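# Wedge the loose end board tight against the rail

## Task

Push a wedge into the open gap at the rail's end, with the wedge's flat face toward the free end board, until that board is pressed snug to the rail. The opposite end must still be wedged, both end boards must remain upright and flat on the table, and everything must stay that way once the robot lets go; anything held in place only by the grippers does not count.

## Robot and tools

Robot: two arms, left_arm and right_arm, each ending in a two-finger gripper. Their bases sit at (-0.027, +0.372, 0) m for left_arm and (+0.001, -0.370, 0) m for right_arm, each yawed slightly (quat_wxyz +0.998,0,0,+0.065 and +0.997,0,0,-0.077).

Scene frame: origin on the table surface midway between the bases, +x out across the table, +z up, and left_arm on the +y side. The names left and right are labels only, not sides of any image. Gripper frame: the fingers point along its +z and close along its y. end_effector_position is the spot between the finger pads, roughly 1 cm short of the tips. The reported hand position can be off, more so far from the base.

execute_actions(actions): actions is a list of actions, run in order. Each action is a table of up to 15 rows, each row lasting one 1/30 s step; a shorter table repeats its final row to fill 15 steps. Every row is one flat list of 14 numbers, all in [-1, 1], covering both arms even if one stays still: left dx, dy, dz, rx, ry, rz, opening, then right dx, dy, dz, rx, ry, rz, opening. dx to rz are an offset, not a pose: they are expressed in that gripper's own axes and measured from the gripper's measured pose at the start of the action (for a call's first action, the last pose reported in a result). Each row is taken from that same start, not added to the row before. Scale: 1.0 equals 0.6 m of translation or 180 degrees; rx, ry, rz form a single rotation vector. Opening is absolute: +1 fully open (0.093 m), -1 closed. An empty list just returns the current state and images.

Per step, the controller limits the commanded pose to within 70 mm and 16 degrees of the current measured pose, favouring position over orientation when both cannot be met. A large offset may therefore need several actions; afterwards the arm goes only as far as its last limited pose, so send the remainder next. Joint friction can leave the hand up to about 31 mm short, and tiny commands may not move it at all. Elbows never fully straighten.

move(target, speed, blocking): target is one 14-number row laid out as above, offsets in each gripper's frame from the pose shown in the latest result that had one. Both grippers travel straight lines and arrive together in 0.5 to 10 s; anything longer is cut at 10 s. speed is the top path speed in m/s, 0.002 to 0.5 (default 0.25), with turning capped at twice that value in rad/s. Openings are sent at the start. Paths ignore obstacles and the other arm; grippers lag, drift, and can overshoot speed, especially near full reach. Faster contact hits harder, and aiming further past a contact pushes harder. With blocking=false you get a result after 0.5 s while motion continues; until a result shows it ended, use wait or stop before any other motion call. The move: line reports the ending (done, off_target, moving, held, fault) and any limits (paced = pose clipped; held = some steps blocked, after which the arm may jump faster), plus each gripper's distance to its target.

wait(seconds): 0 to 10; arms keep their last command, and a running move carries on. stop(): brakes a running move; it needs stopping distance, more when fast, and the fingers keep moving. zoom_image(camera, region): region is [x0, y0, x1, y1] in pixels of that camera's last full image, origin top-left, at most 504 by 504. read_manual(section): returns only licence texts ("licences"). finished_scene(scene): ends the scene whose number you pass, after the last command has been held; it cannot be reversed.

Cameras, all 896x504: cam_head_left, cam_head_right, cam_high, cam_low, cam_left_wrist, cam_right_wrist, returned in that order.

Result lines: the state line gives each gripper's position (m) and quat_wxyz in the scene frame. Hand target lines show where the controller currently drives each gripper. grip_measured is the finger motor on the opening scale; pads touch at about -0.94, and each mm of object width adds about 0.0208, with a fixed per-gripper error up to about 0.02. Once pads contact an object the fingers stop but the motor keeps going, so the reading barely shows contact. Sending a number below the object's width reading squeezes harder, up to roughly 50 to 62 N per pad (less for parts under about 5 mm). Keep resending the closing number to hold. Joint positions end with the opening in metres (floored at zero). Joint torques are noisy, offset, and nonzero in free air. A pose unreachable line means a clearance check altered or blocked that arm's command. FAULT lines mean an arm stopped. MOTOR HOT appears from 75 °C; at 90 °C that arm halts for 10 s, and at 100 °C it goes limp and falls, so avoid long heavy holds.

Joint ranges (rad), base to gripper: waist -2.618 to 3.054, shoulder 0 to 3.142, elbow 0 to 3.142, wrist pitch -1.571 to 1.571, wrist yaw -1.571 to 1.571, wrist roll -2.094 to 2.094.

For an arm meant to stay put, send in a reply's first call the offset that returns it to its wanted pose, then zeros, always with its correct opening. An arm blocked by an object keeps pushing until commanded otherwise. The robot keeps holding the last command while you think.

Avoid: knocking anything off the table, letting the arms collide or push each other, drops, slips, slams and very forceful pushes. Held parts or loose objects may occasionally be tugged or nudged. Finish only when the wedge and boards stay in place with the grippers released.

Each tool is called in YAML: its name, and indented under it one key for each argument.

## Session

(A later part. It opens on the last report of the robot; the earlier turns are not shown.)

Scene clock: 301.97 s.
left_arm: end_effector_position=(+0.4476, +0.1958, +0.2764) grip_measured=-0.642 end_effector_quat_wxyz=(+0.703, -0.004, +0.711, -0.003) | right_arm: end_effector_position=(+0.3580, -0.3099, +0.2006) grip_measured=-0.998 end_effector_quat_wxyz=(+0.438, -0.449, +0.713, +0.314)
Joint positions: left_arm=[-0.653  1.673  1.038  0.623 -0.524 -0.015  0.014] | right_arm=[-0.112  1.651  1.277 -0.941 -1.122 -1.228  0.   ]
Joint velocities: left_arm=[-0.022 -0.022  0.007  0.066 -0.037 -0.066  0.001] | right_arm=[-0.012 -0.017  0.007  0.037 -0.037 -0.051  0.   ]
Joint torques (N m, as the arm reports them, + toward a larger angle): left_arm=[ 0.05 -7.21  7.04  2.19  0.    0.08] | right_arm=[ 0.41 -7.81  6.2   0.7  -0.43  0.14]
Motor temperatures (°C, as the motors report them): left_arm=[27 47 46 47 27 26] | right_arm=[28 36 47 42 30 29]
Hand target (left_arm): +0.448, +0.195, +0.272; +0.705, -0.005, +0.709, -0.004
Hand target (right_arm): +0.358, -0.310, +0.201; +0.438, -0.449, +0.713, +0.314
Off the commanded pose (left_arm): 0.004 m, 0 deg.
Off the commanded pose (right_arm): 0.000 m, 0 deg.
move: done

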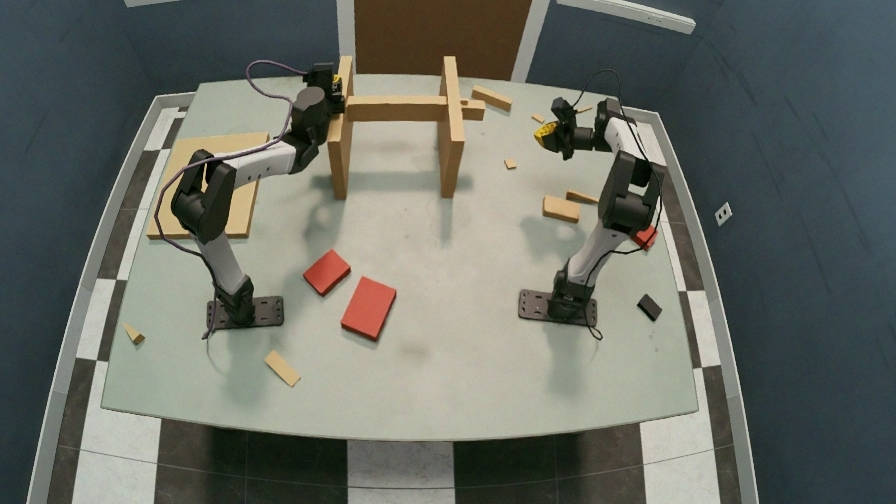

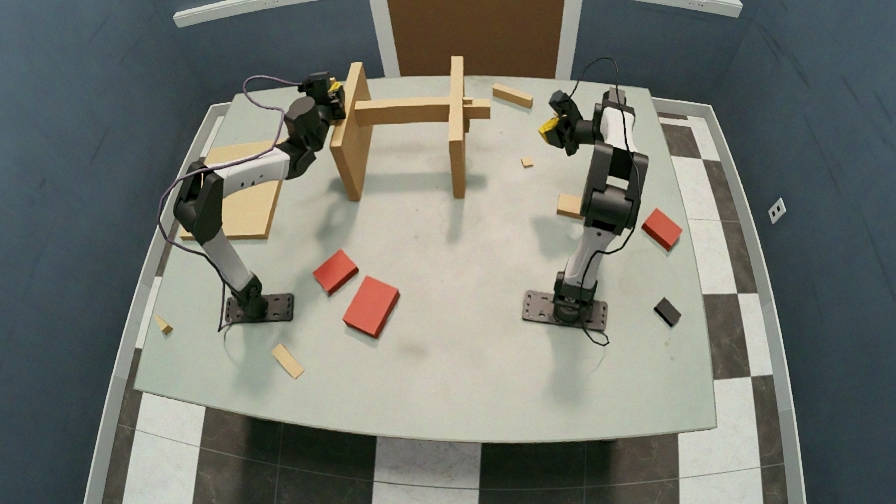

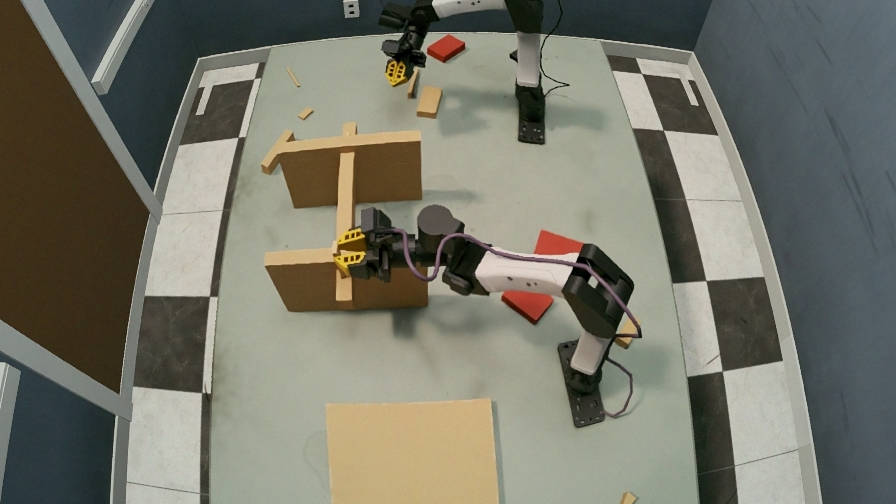

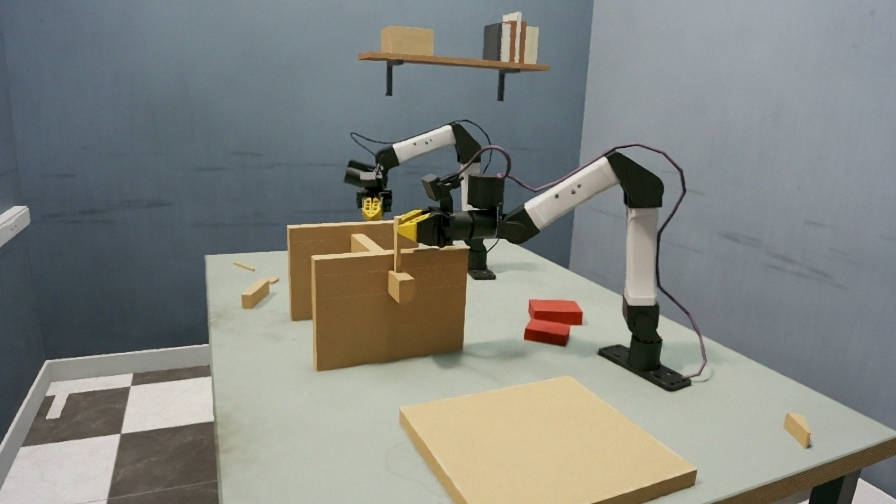

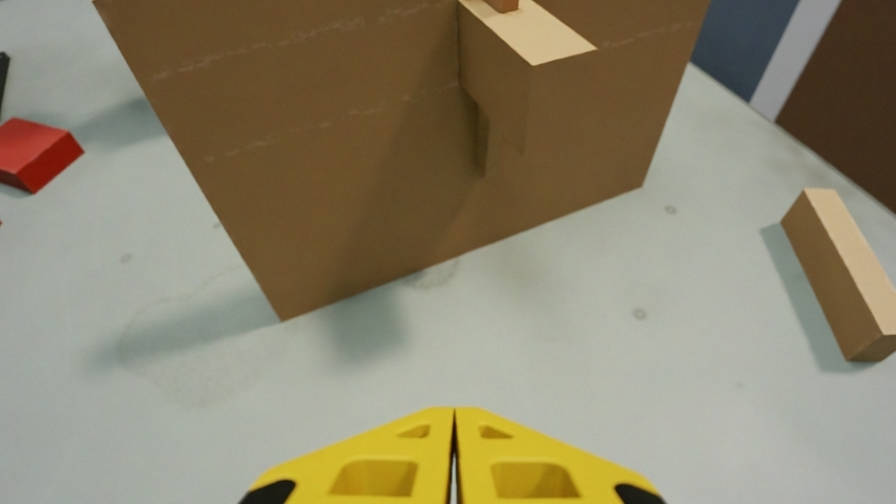

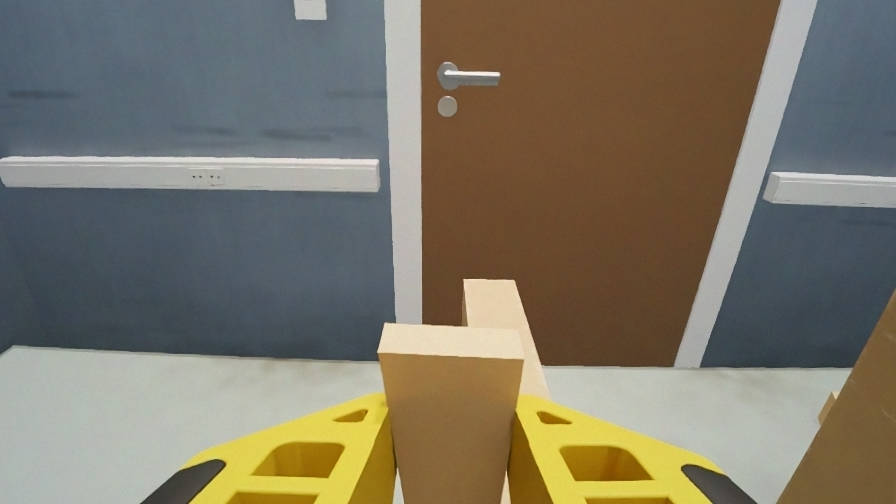

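move:
  target: [0, 0, 0, 0, 0, 0, -0.52, -0.099, 0.0265, 0.27, 0, 0, 0, -1.0]
  speed: 0.2

execute_actions:
  actions:
    - [[0,0,0,0,0,0,-0.51,0,0,0,0,0,0,-1],[0,0,0,0,0,0,-0.505,0,0,0,0,0,0,-1],[0,0,0,0,0,0,-0.50,0,0,0,0,0,0,-1],[0,0,0,0,0,0,-0.495,0,0,0,0,0,0,-1],[0,0,0,0,0,0,-0.49,0,0,0,0,0,0,-1],[0,0,0,0,0,0,-0.485,0,0,0,0,0,0,-1],[0,0,0,0,0,0,-0.48,0,0,0,0,0,0,-1],[0,0,0,0,0,0,-0.475,0,0,0,0,0,0,-1],[0,0,0,0,0,0,-0.47,0,0,0,0,0,0,-1],[0,0,0,0,0,0,-0.465,0,0,0,0,0,0,-1],[0,0,0,0,0,0,-0.46,0,0,0,0,0,0,-1],[0,0,0,0,0,0,-0.455,0,0,0,0,0,0,-1],[0,0,0,0,0,0,-0.45,0,0,0,0,0,0,-1],[0,0,0,0,0,0,-0.445,0,0,0,0,0,0,-1],[0,0,0,0,0,0,-0.44,0,0,0,0,0,0,-1]]
    - [[0,0,0,0,0,0,-0.435,0,0,0,0,0,0,-1],[0,0,0,0,0,0,-0.43,0,0,0,0,0,0,-1],[0,0,0,0,0,0,-0.425,0,0,0,0,0,0,-1],[0,0,0,0,0,0,-0.42,0,0,0,0,0,0,-1],[0,0,0,0,0,0,-0.415,0,0,0,0,0,0,-1],[0,0,0,0,0,0,-0.41,0,0,0,0,0,0,-1],[0,0,0,0,0,0,-0.405,0,0,0,0,0,0,-1],[0,0,0,0,0,0,-0.40,0,0,0,0,0,0,-1],[0,0,0,0,0,0,-0.395,0,0,0,0,0,0,-1],[0,0,0,0,0,0,-0.39,0,0,0,0,0,0,-1],[0,0,0,0,0,0,-0.385,0,0,0,0,0,0,-1],[0,0,0,0,0,0,-0.38,0,0,0,0,0,0,-1],[0,0,0,0,0,0,-0.375,0,0,0,0,0,0,-1],[0,0,0,0,0,0,-0.37,0,0,0,0,0,0,-1],[0,0,0,0,0,0,-0.36,0,0,0,0,0,0,-1]]
    - [[0,0,0,0,0,0,-0.3,0,0,0,0,0,0,-1]]

zoom_image:
  camera: "cam_low"
  region: [340, 200, 460, 340]

Scene clock: 318.93 s.
left_arm: end_effector_position=(+0.4476, +0.1958, +0.2765) grip_measured=-0.518 end_effector_quat_wxyz=(+0.703, -0.004, +0.711, -0.003) | right_arm: end_effector_position=(+0.4080, -0.1504, +0.1846) grip_measured=-0.998 end_effector_quat_wxyz=(+0.427, -0.454, +0.715, +0.316)
Joint positions: left_arm=[-0.653  1.673  1.038  0.623 -0.524 -0.015  0.02 ] | right_arm=[ 0.372  1.731  1.22  -0.208 -0.847 -0.508  0.   ]
Joint velocities: left_arm=[-0.002 -0.017 -0.027 -0.051  0.051 -0.066  0.   ] | right_arm=[0.002 0.002 0.007 0.051 0.066 0.007 0.   ]
Joint torques (N m, as the arm reports them, + toward a larger angle): left_arm=[ 0.27 -8.14  7.92  1.98  0.03  0.09] | right_arm=[ 1.05 -8.72  6.22  1.61 -0.07  0.21]
Motor temperatures (°C, as the motors report them): left_arm=[27 47 46 48 27 26] | right_arm=[28 36 47 42 30 29]
Hand target (left_arm): +0.448, +0.196, +0.276; +0.703, -0.004, +0.711, -0.003
Hand target (right_arm): +0.410, -0.148, +0.182; +0.431, -0.454, +0.715, +0.312
Off the commanded pose (left_arm): 0.000 m, 0 deg.
Off the commanded pose (right_arm): 0.006 m, 1 deg.
move: done

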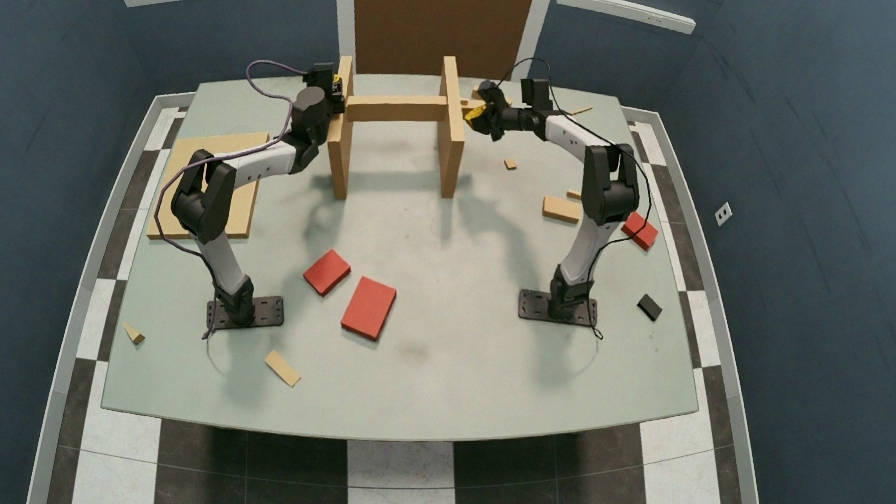

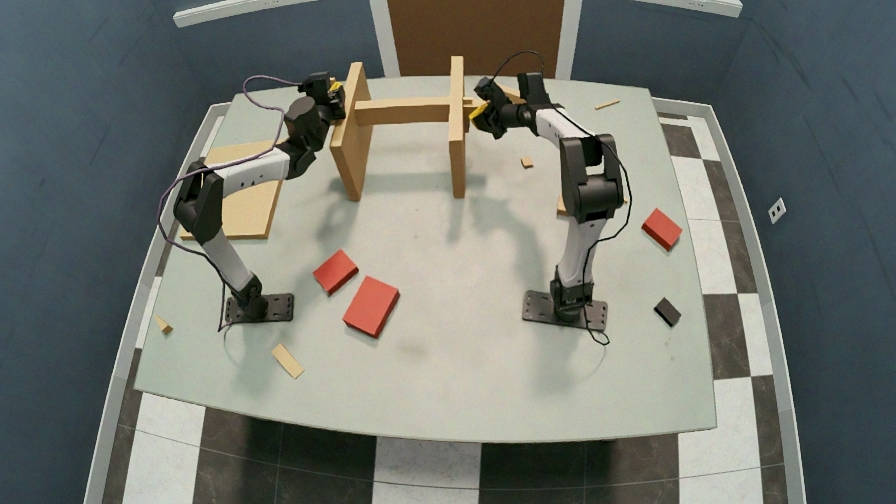

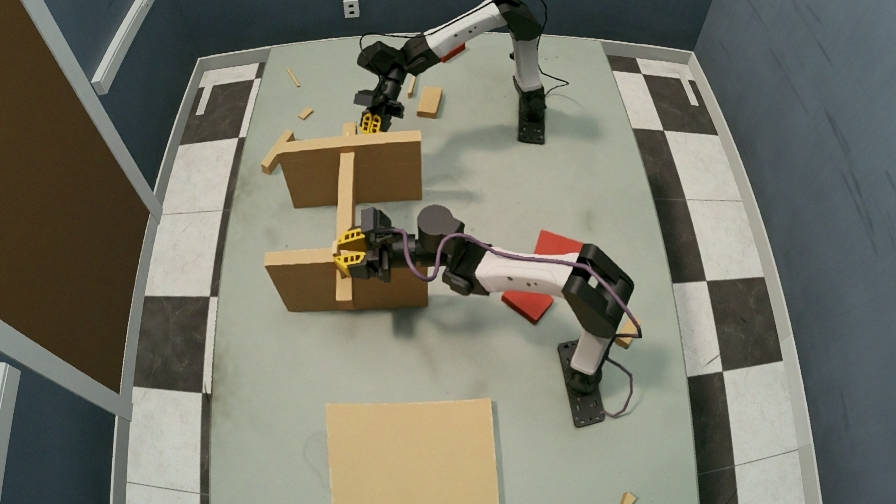

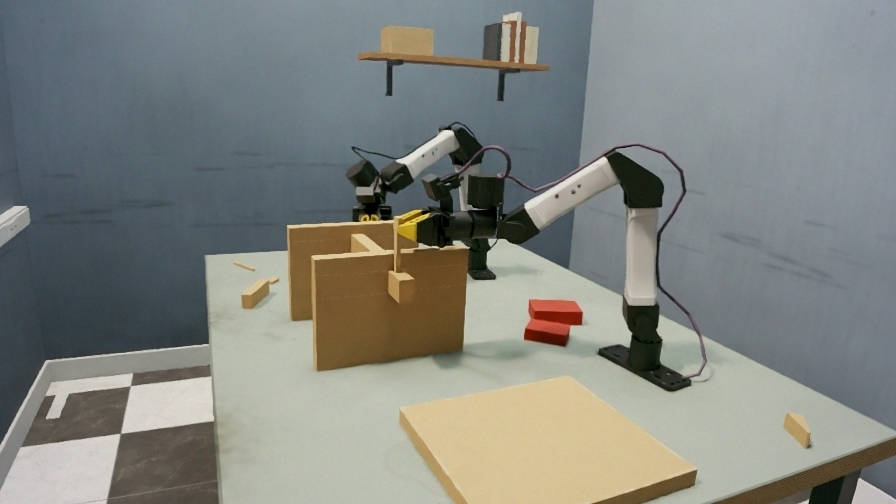

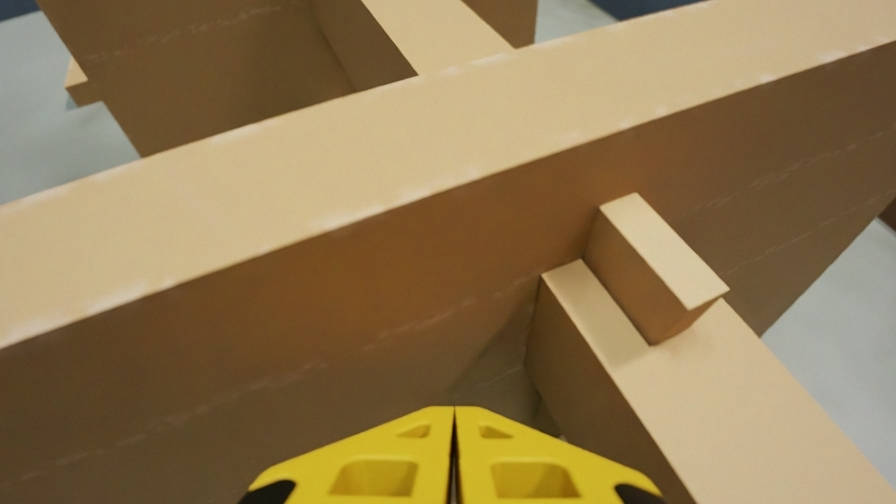

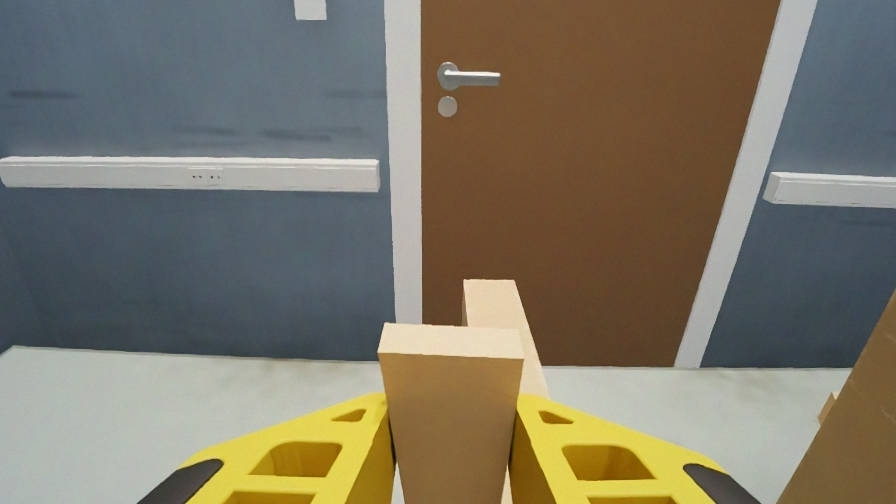

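Scene clock: 320.43 s.
left_arm: end_effector_position=(+0.4476, +0.1958, +0.2765) grip_measured=-0.302 end_effector_quat_wxyz=(+0.703, -0.004, +0.711, -0.003) | right_arm: end_effector_position=(+0.4080, -0.1504, +0.1846) grip_measured=-0.998 end_effector_quat_wxyz=(+0.427, -0.454, +0.715, +0.316)
Joint positions: left_arm=[-0.653  1.673  1.038  0.623 -0.524 -0.015  0.031] | right_arm=[ 0.372  1.731  1.22  -0.208 -0.847 -0.508  0.   ]
Joint velocities: left_arm=[ 0.022 -0.012  0.007 -0.051 -0.007 -0.11   0.   ] | right_arm=[ 0.017 -0.012  0.002 -0.051 -0.037 -0.007  0.   ]
Joint torques (N m, as the arm reports them, + toward a larger angle): left_arm=[ 0.28 -7.96  7.9   2.    0.01  0.07] | right_arm=[ 0.41 -9.21  6.85  1.44 -0.17  0.14]
Motor temperatures (°C, as the motors report them): left_arm=[27 47 46 47 27 26] | right_arm=[28 37 47 42 30 29]
Hand target (left_arm): +0.448, +0.196, +0.276; +0.703, -0.004, +0.711, -0.003
Hand target (right_arm): +0.408, -0.150, +0.185; +0.427, -0.454, +0.715, +0.316
Off the commanded pose (left_arm): 0.000 m, 0 deg.
Off the commanded pose (right_arm): 0.000 m, 0 deg.

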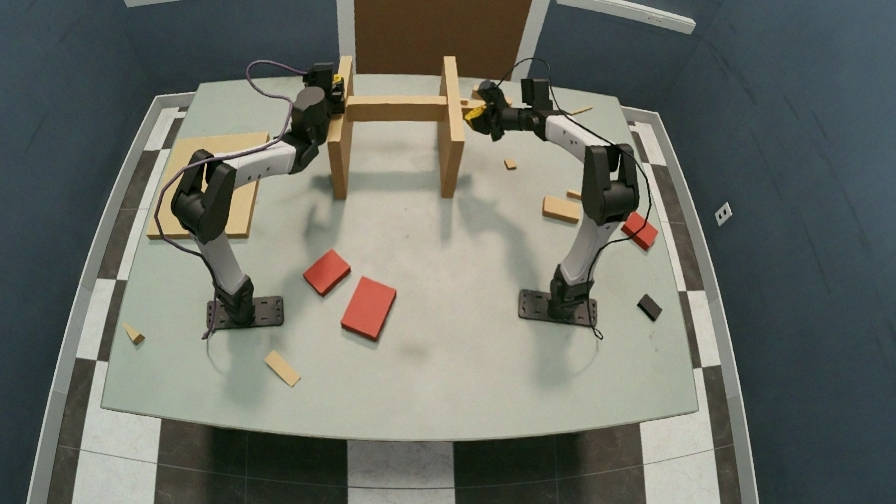

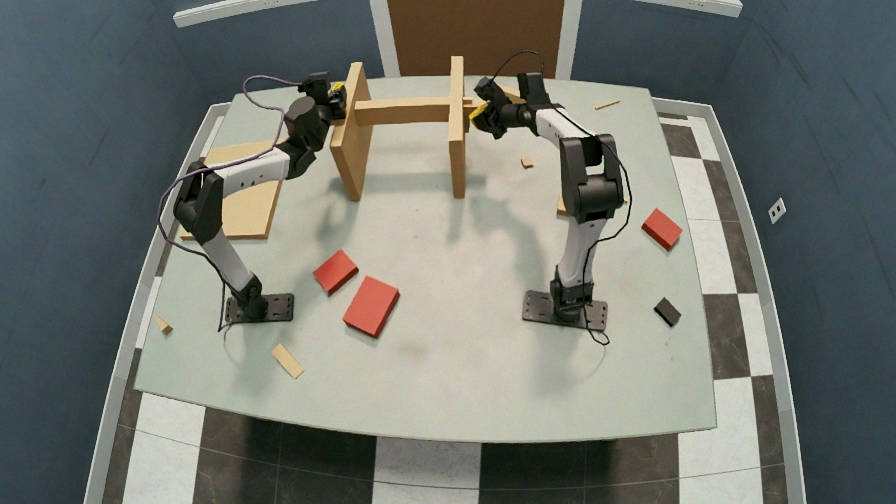

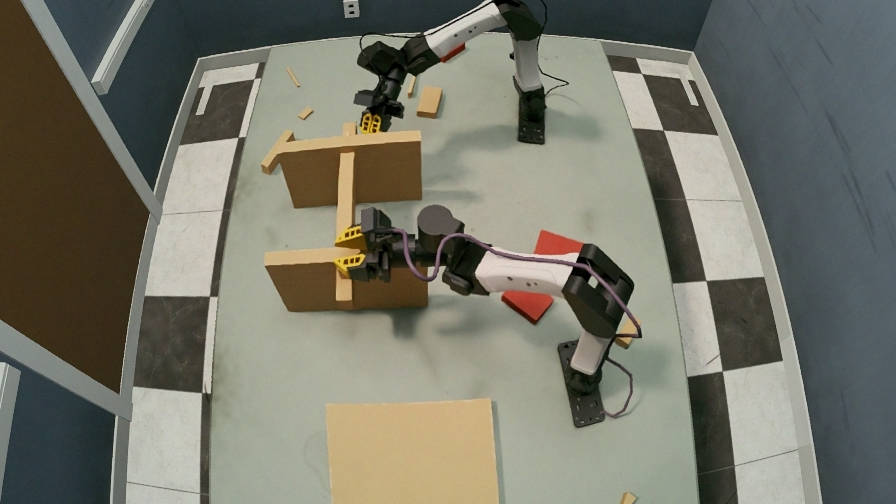

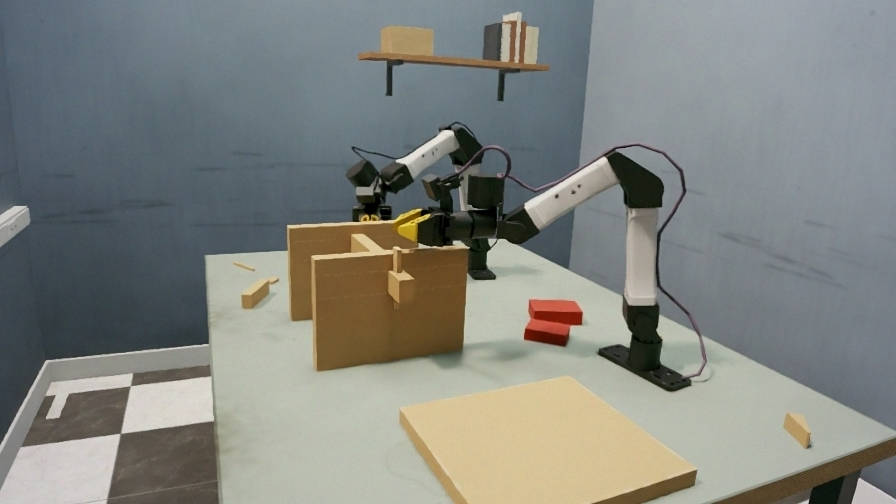

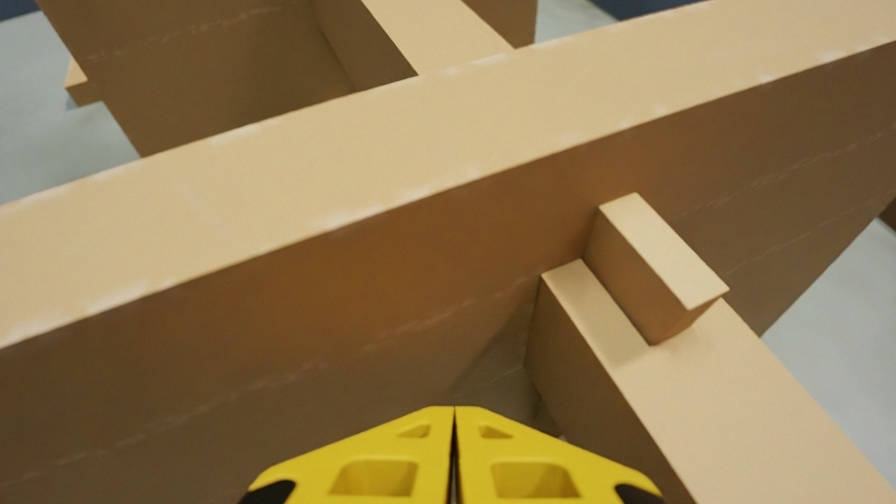

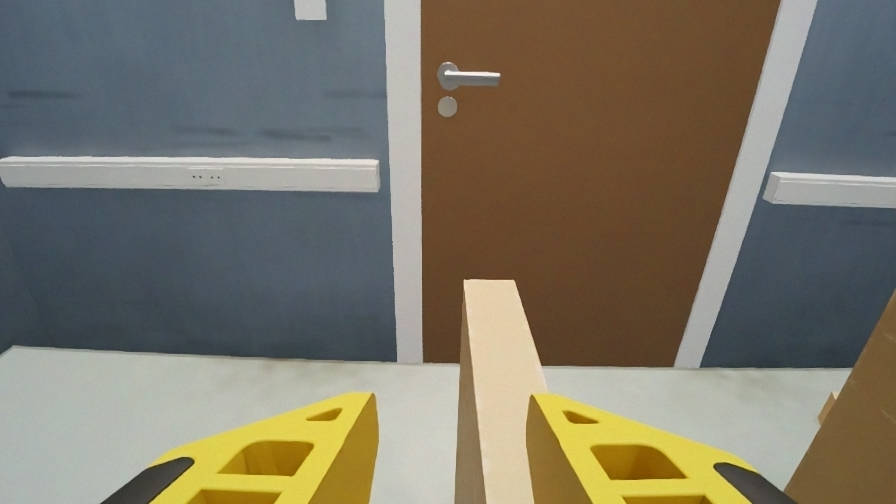

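Region (340, 200, 460, 340) of cam_low's 896x504 image, scaled by 3.600, with more detail than that image has; it fills the left 432 columns of this view, and the rest is white.

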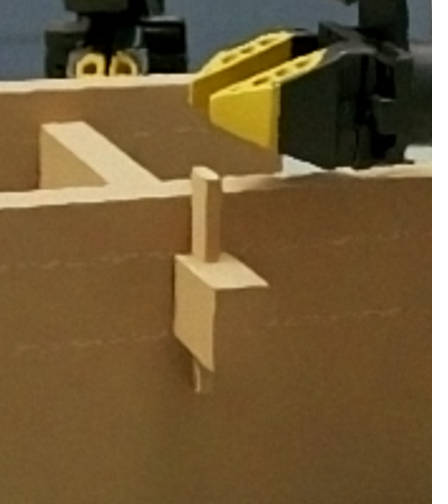

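move:
  target: [-0.0227, 0.0068, 0.0072, 0.2384, 0.2084, 0.0915, -1.0, 0, 0, 0, 0, 0, 0, -1.0]
  speed: 0.25

Scene clock: 348.80 s.
left_arm: end_effector_position=(+0.4453, +0.1974, +0.2889) grip_measured=-1.000 end_effector_quat_wxyz=(+0.390, +0.342, +0.838, -0.171) | right_arm: end_effector_position=(+0.4080, -0.1504, +0.1846) grip_measured=-0.998 end_effector_quat_wxyz=(+0.427, -0.454, +0.715, +0.316)
Joint positions: left_arm=[-0.341  1.881  1.978 -0.88   0.443  0.377  0.   ] | right_arm=[ 0.372  1.731  1.22  -0.208 -0.847 -0.508  0.   ]
Joint velocities: left_arm=[-0.017  0.002  0.012 -0.051 -0.007 -0.007  0.   ] | right_arm=[ 0.002  0.002 -0.002 -0.037 -0.037  0.051  0.   ]
Joint torques (N m, as the arm reports them, + toward a larger angle): left_arm=[ 0.75 -8.77  9.46  1.65  0.2   0.22] | right_arm=[ 0.41 -9.2   6.85  1.44 -0.17  0.14]
Motor temperatures (°C, as the motors report them): left_arm=[27 48 48 47 27 26] | right_arm=[28 38 48 44 30 29]
Hand target (left_arm): +0.449, +0.201, +0.292; +0.394, +0.343, +0.836, -0.170
Hand target (right_arm): +0.408, -0.150, +0.185; +0.427, -0.454, +0.715, +0.316
Off the commanded pose (left_arm): 0.007 m, 1 deg.
Off the commanded pose (right_arm): 0.000 m, 0 deg.
move: done

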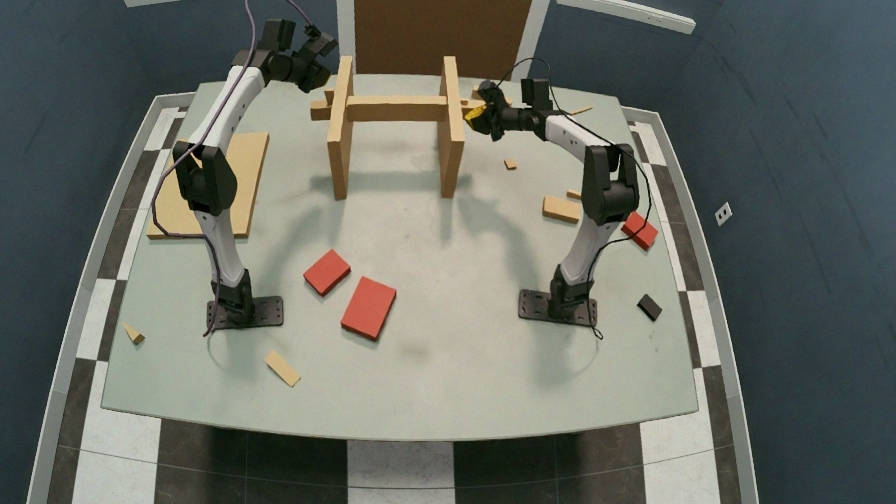

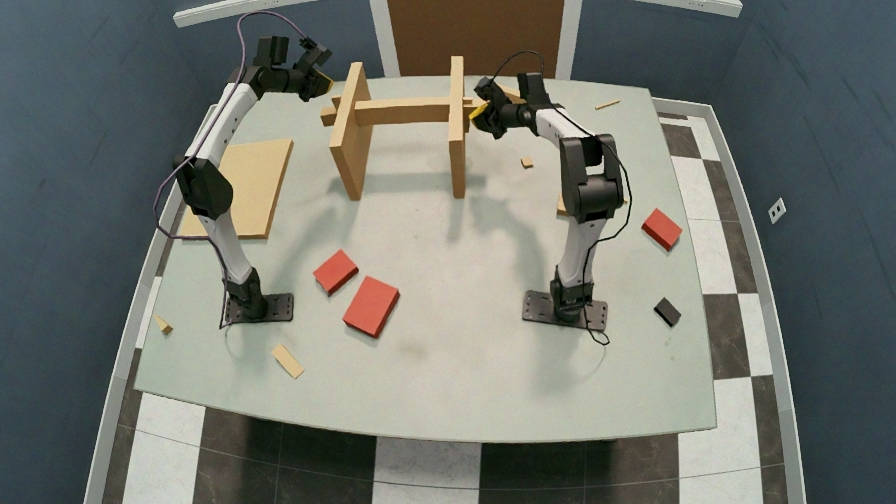

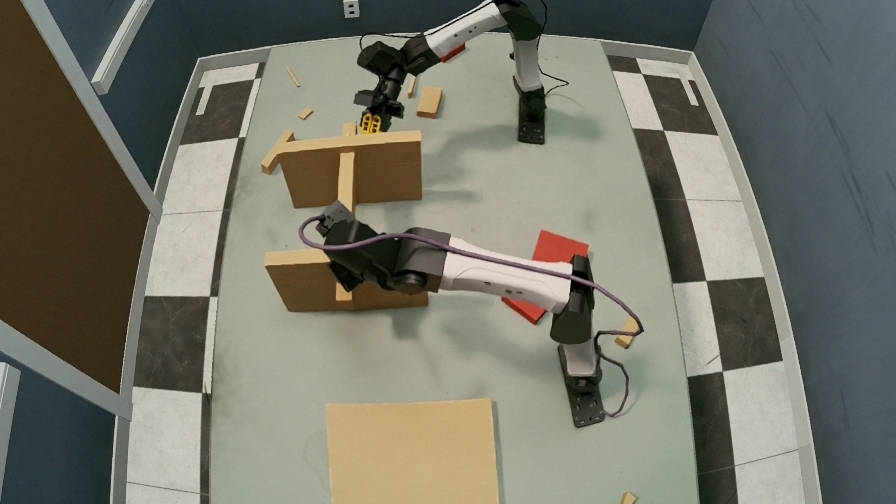

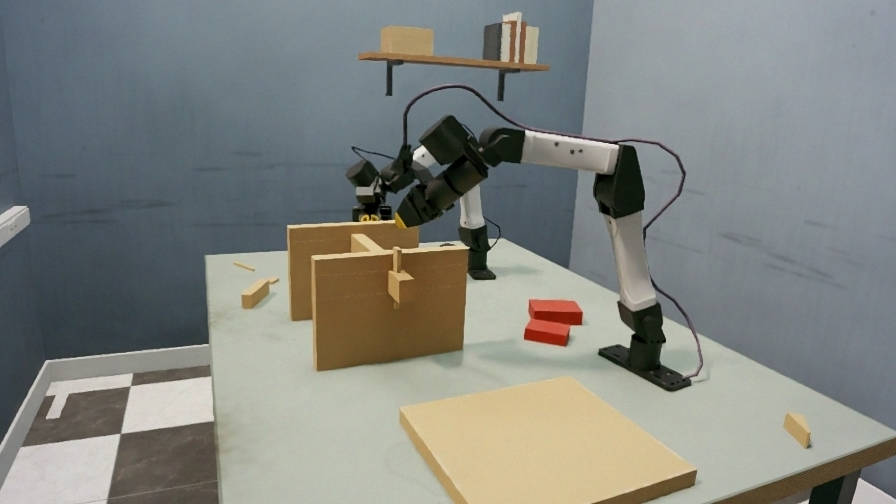

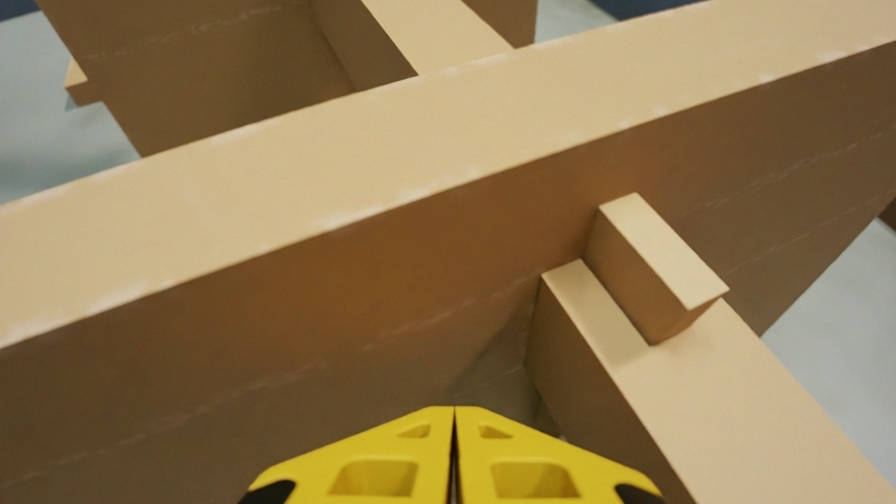

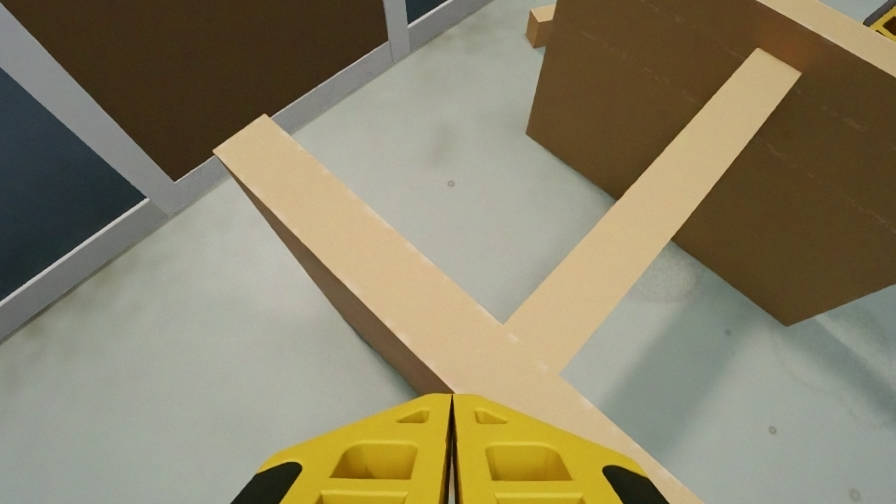

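execute_actions:
  actions: []

Scene clock: 362.90 s.
left_arm: end_effector_position=(+0.4448, +0.1974, +0.2884) grip_measured=-1.000 end_effector_quat_wxyz=(+0.389, +0.342, +0.838, -0.171) | right_arm: end_effector_position=(+0.4080, -0.1504, +0.1846) grip_measured=-0.998 end_effector_quat_wxyz=(+0.427, -0.454, +0.715, +0.316)
Joint positions: left_arm=[-0.341  1.881  1.978 -0.883  0.444  0.378  0.   ] | right_arm=[ 0.372  1.731  1.22  -0.208 -0.847 -0.508  0.   ]
Joint velocities: left_arm=[ 0.012 -0.017 -0.017 -0.007 -0.081  0.007  0.   ] | right_arm=[-0.017  0.002 -0.002 -0.037  0.051  0.007  0.   ]
Joint torques (N m, as the arm reports them, + toward a larger angle): left_arm=[ 1.01 -8.63  9.54  1.65  0.23  0.19] | right_arm=[ 0.41 -9.2   6.84  1.44 -0.17  0.14]
Motor temperatures (°C, as the motors report them): left_arm=[27 49 49 46 27 26] | right_arm=[28 38 48 44 30 29]
Hand target (left_arm): +0.449, +0.201, +0.292; +0.394, +0.343, +0.836, -0.170
Hand target (right_arm): +0.408, -0.150, +0.185; +0.427, -0.454, +0.715, +0.316
Off the commanded pose (left_arm): 0.008 m, 1 deg.
Off the commanded pose (right_arm): 0.000 m, 0 deg.

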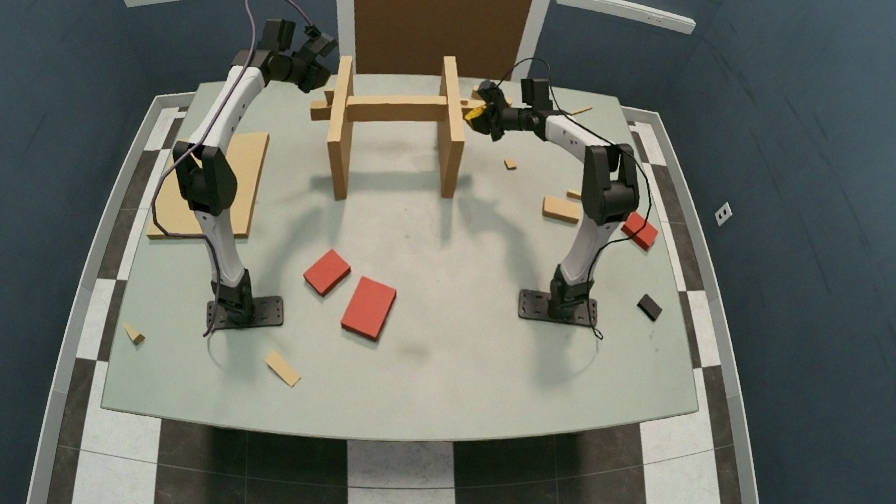

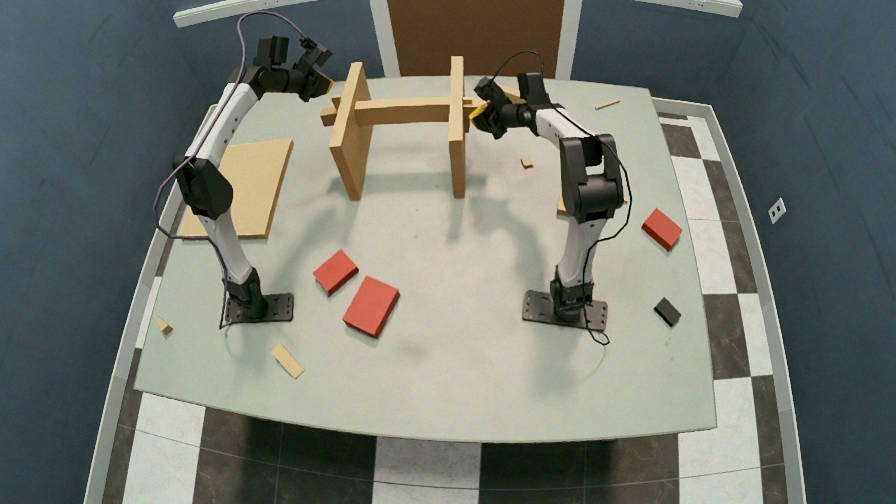

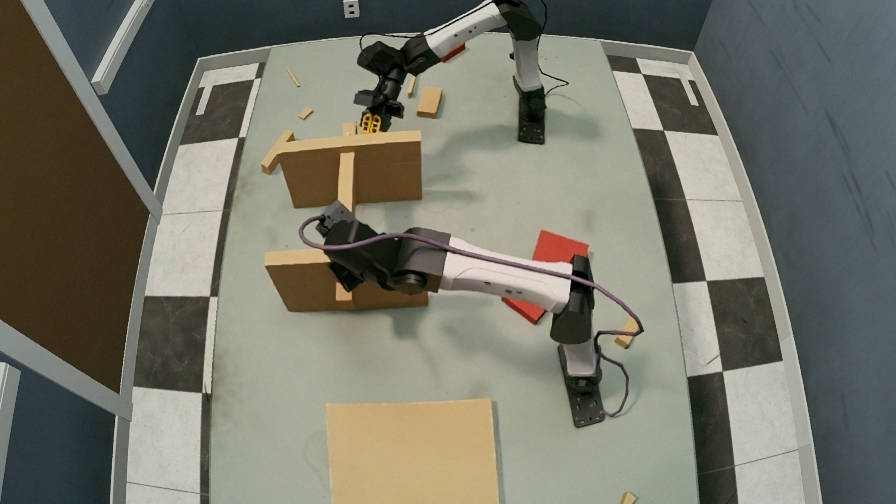

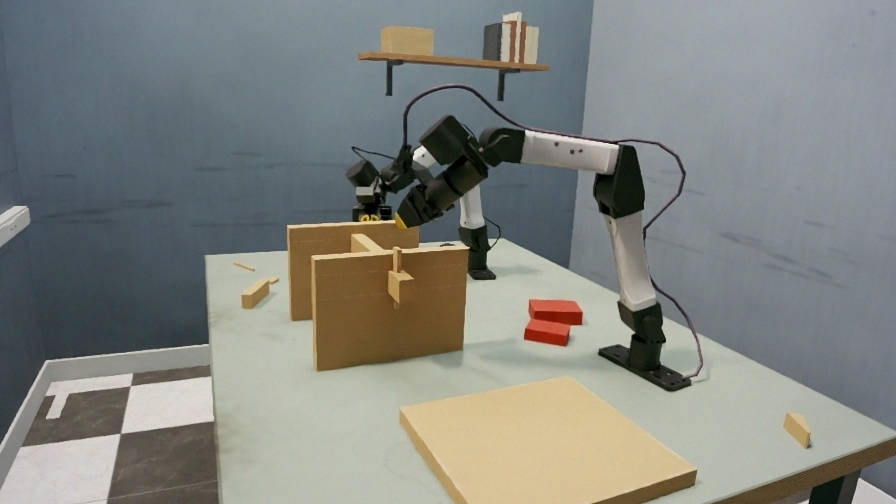

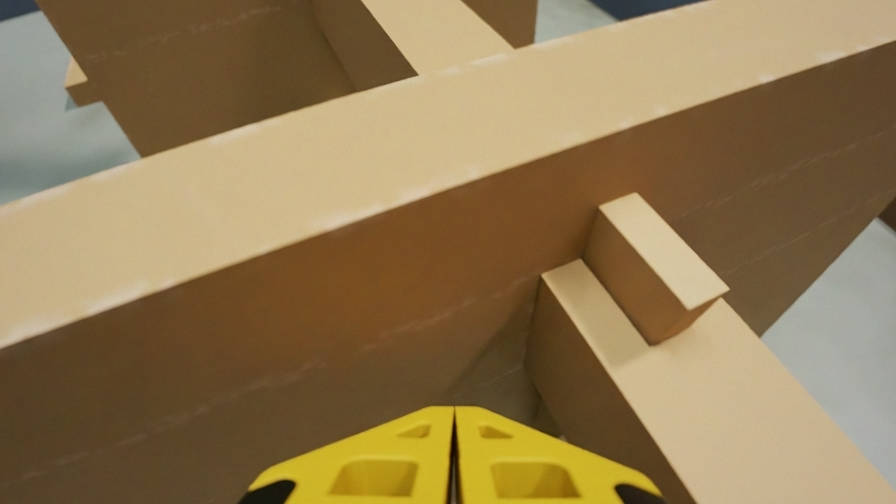

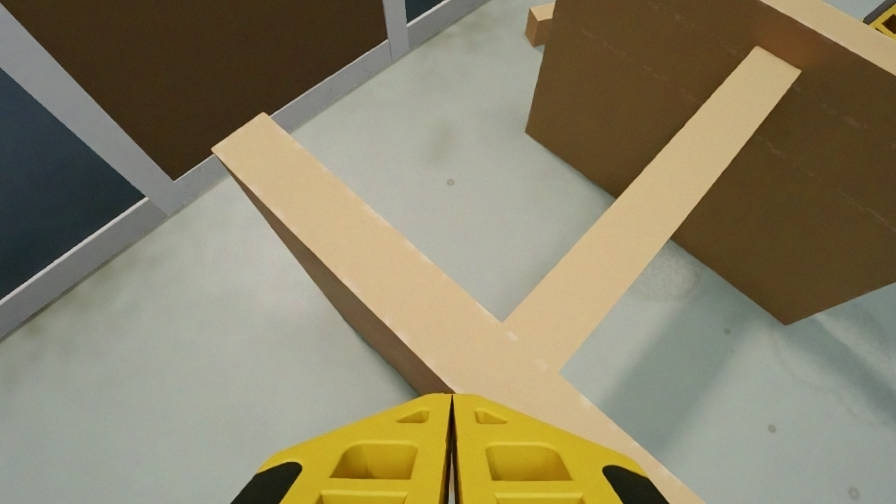

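zoom_image:
  camera: "cam_low"
  region: [340, 200, 460, 340]

zoom_image:
  camera: "cam_head_left"
  region: [270, 30, 390, 140]

Region (340, 200, 460, 340) of cam_low's 896x504 image, scaled by 3.600, with more detail than that image has; it fills the left 432 columns of this view, and the rest is white.

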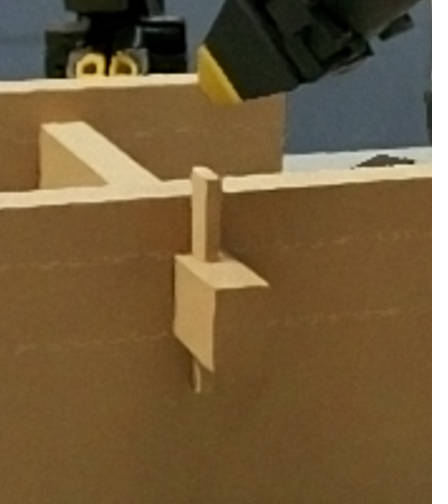

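Region (270, 30, 390, 140) of cam_head_left's 896x504 image, scaled by 4.200, with more detail than that image has; it fills the top 462 rows of this view, and the rest is white.

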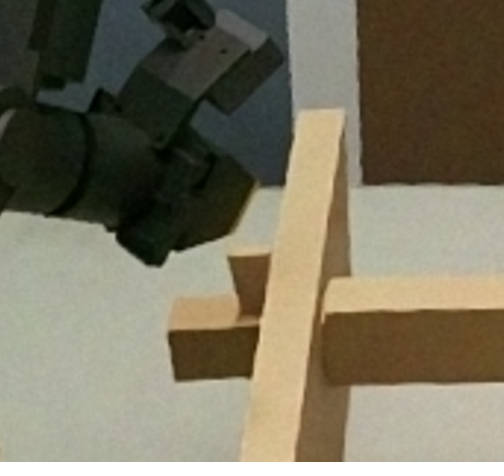

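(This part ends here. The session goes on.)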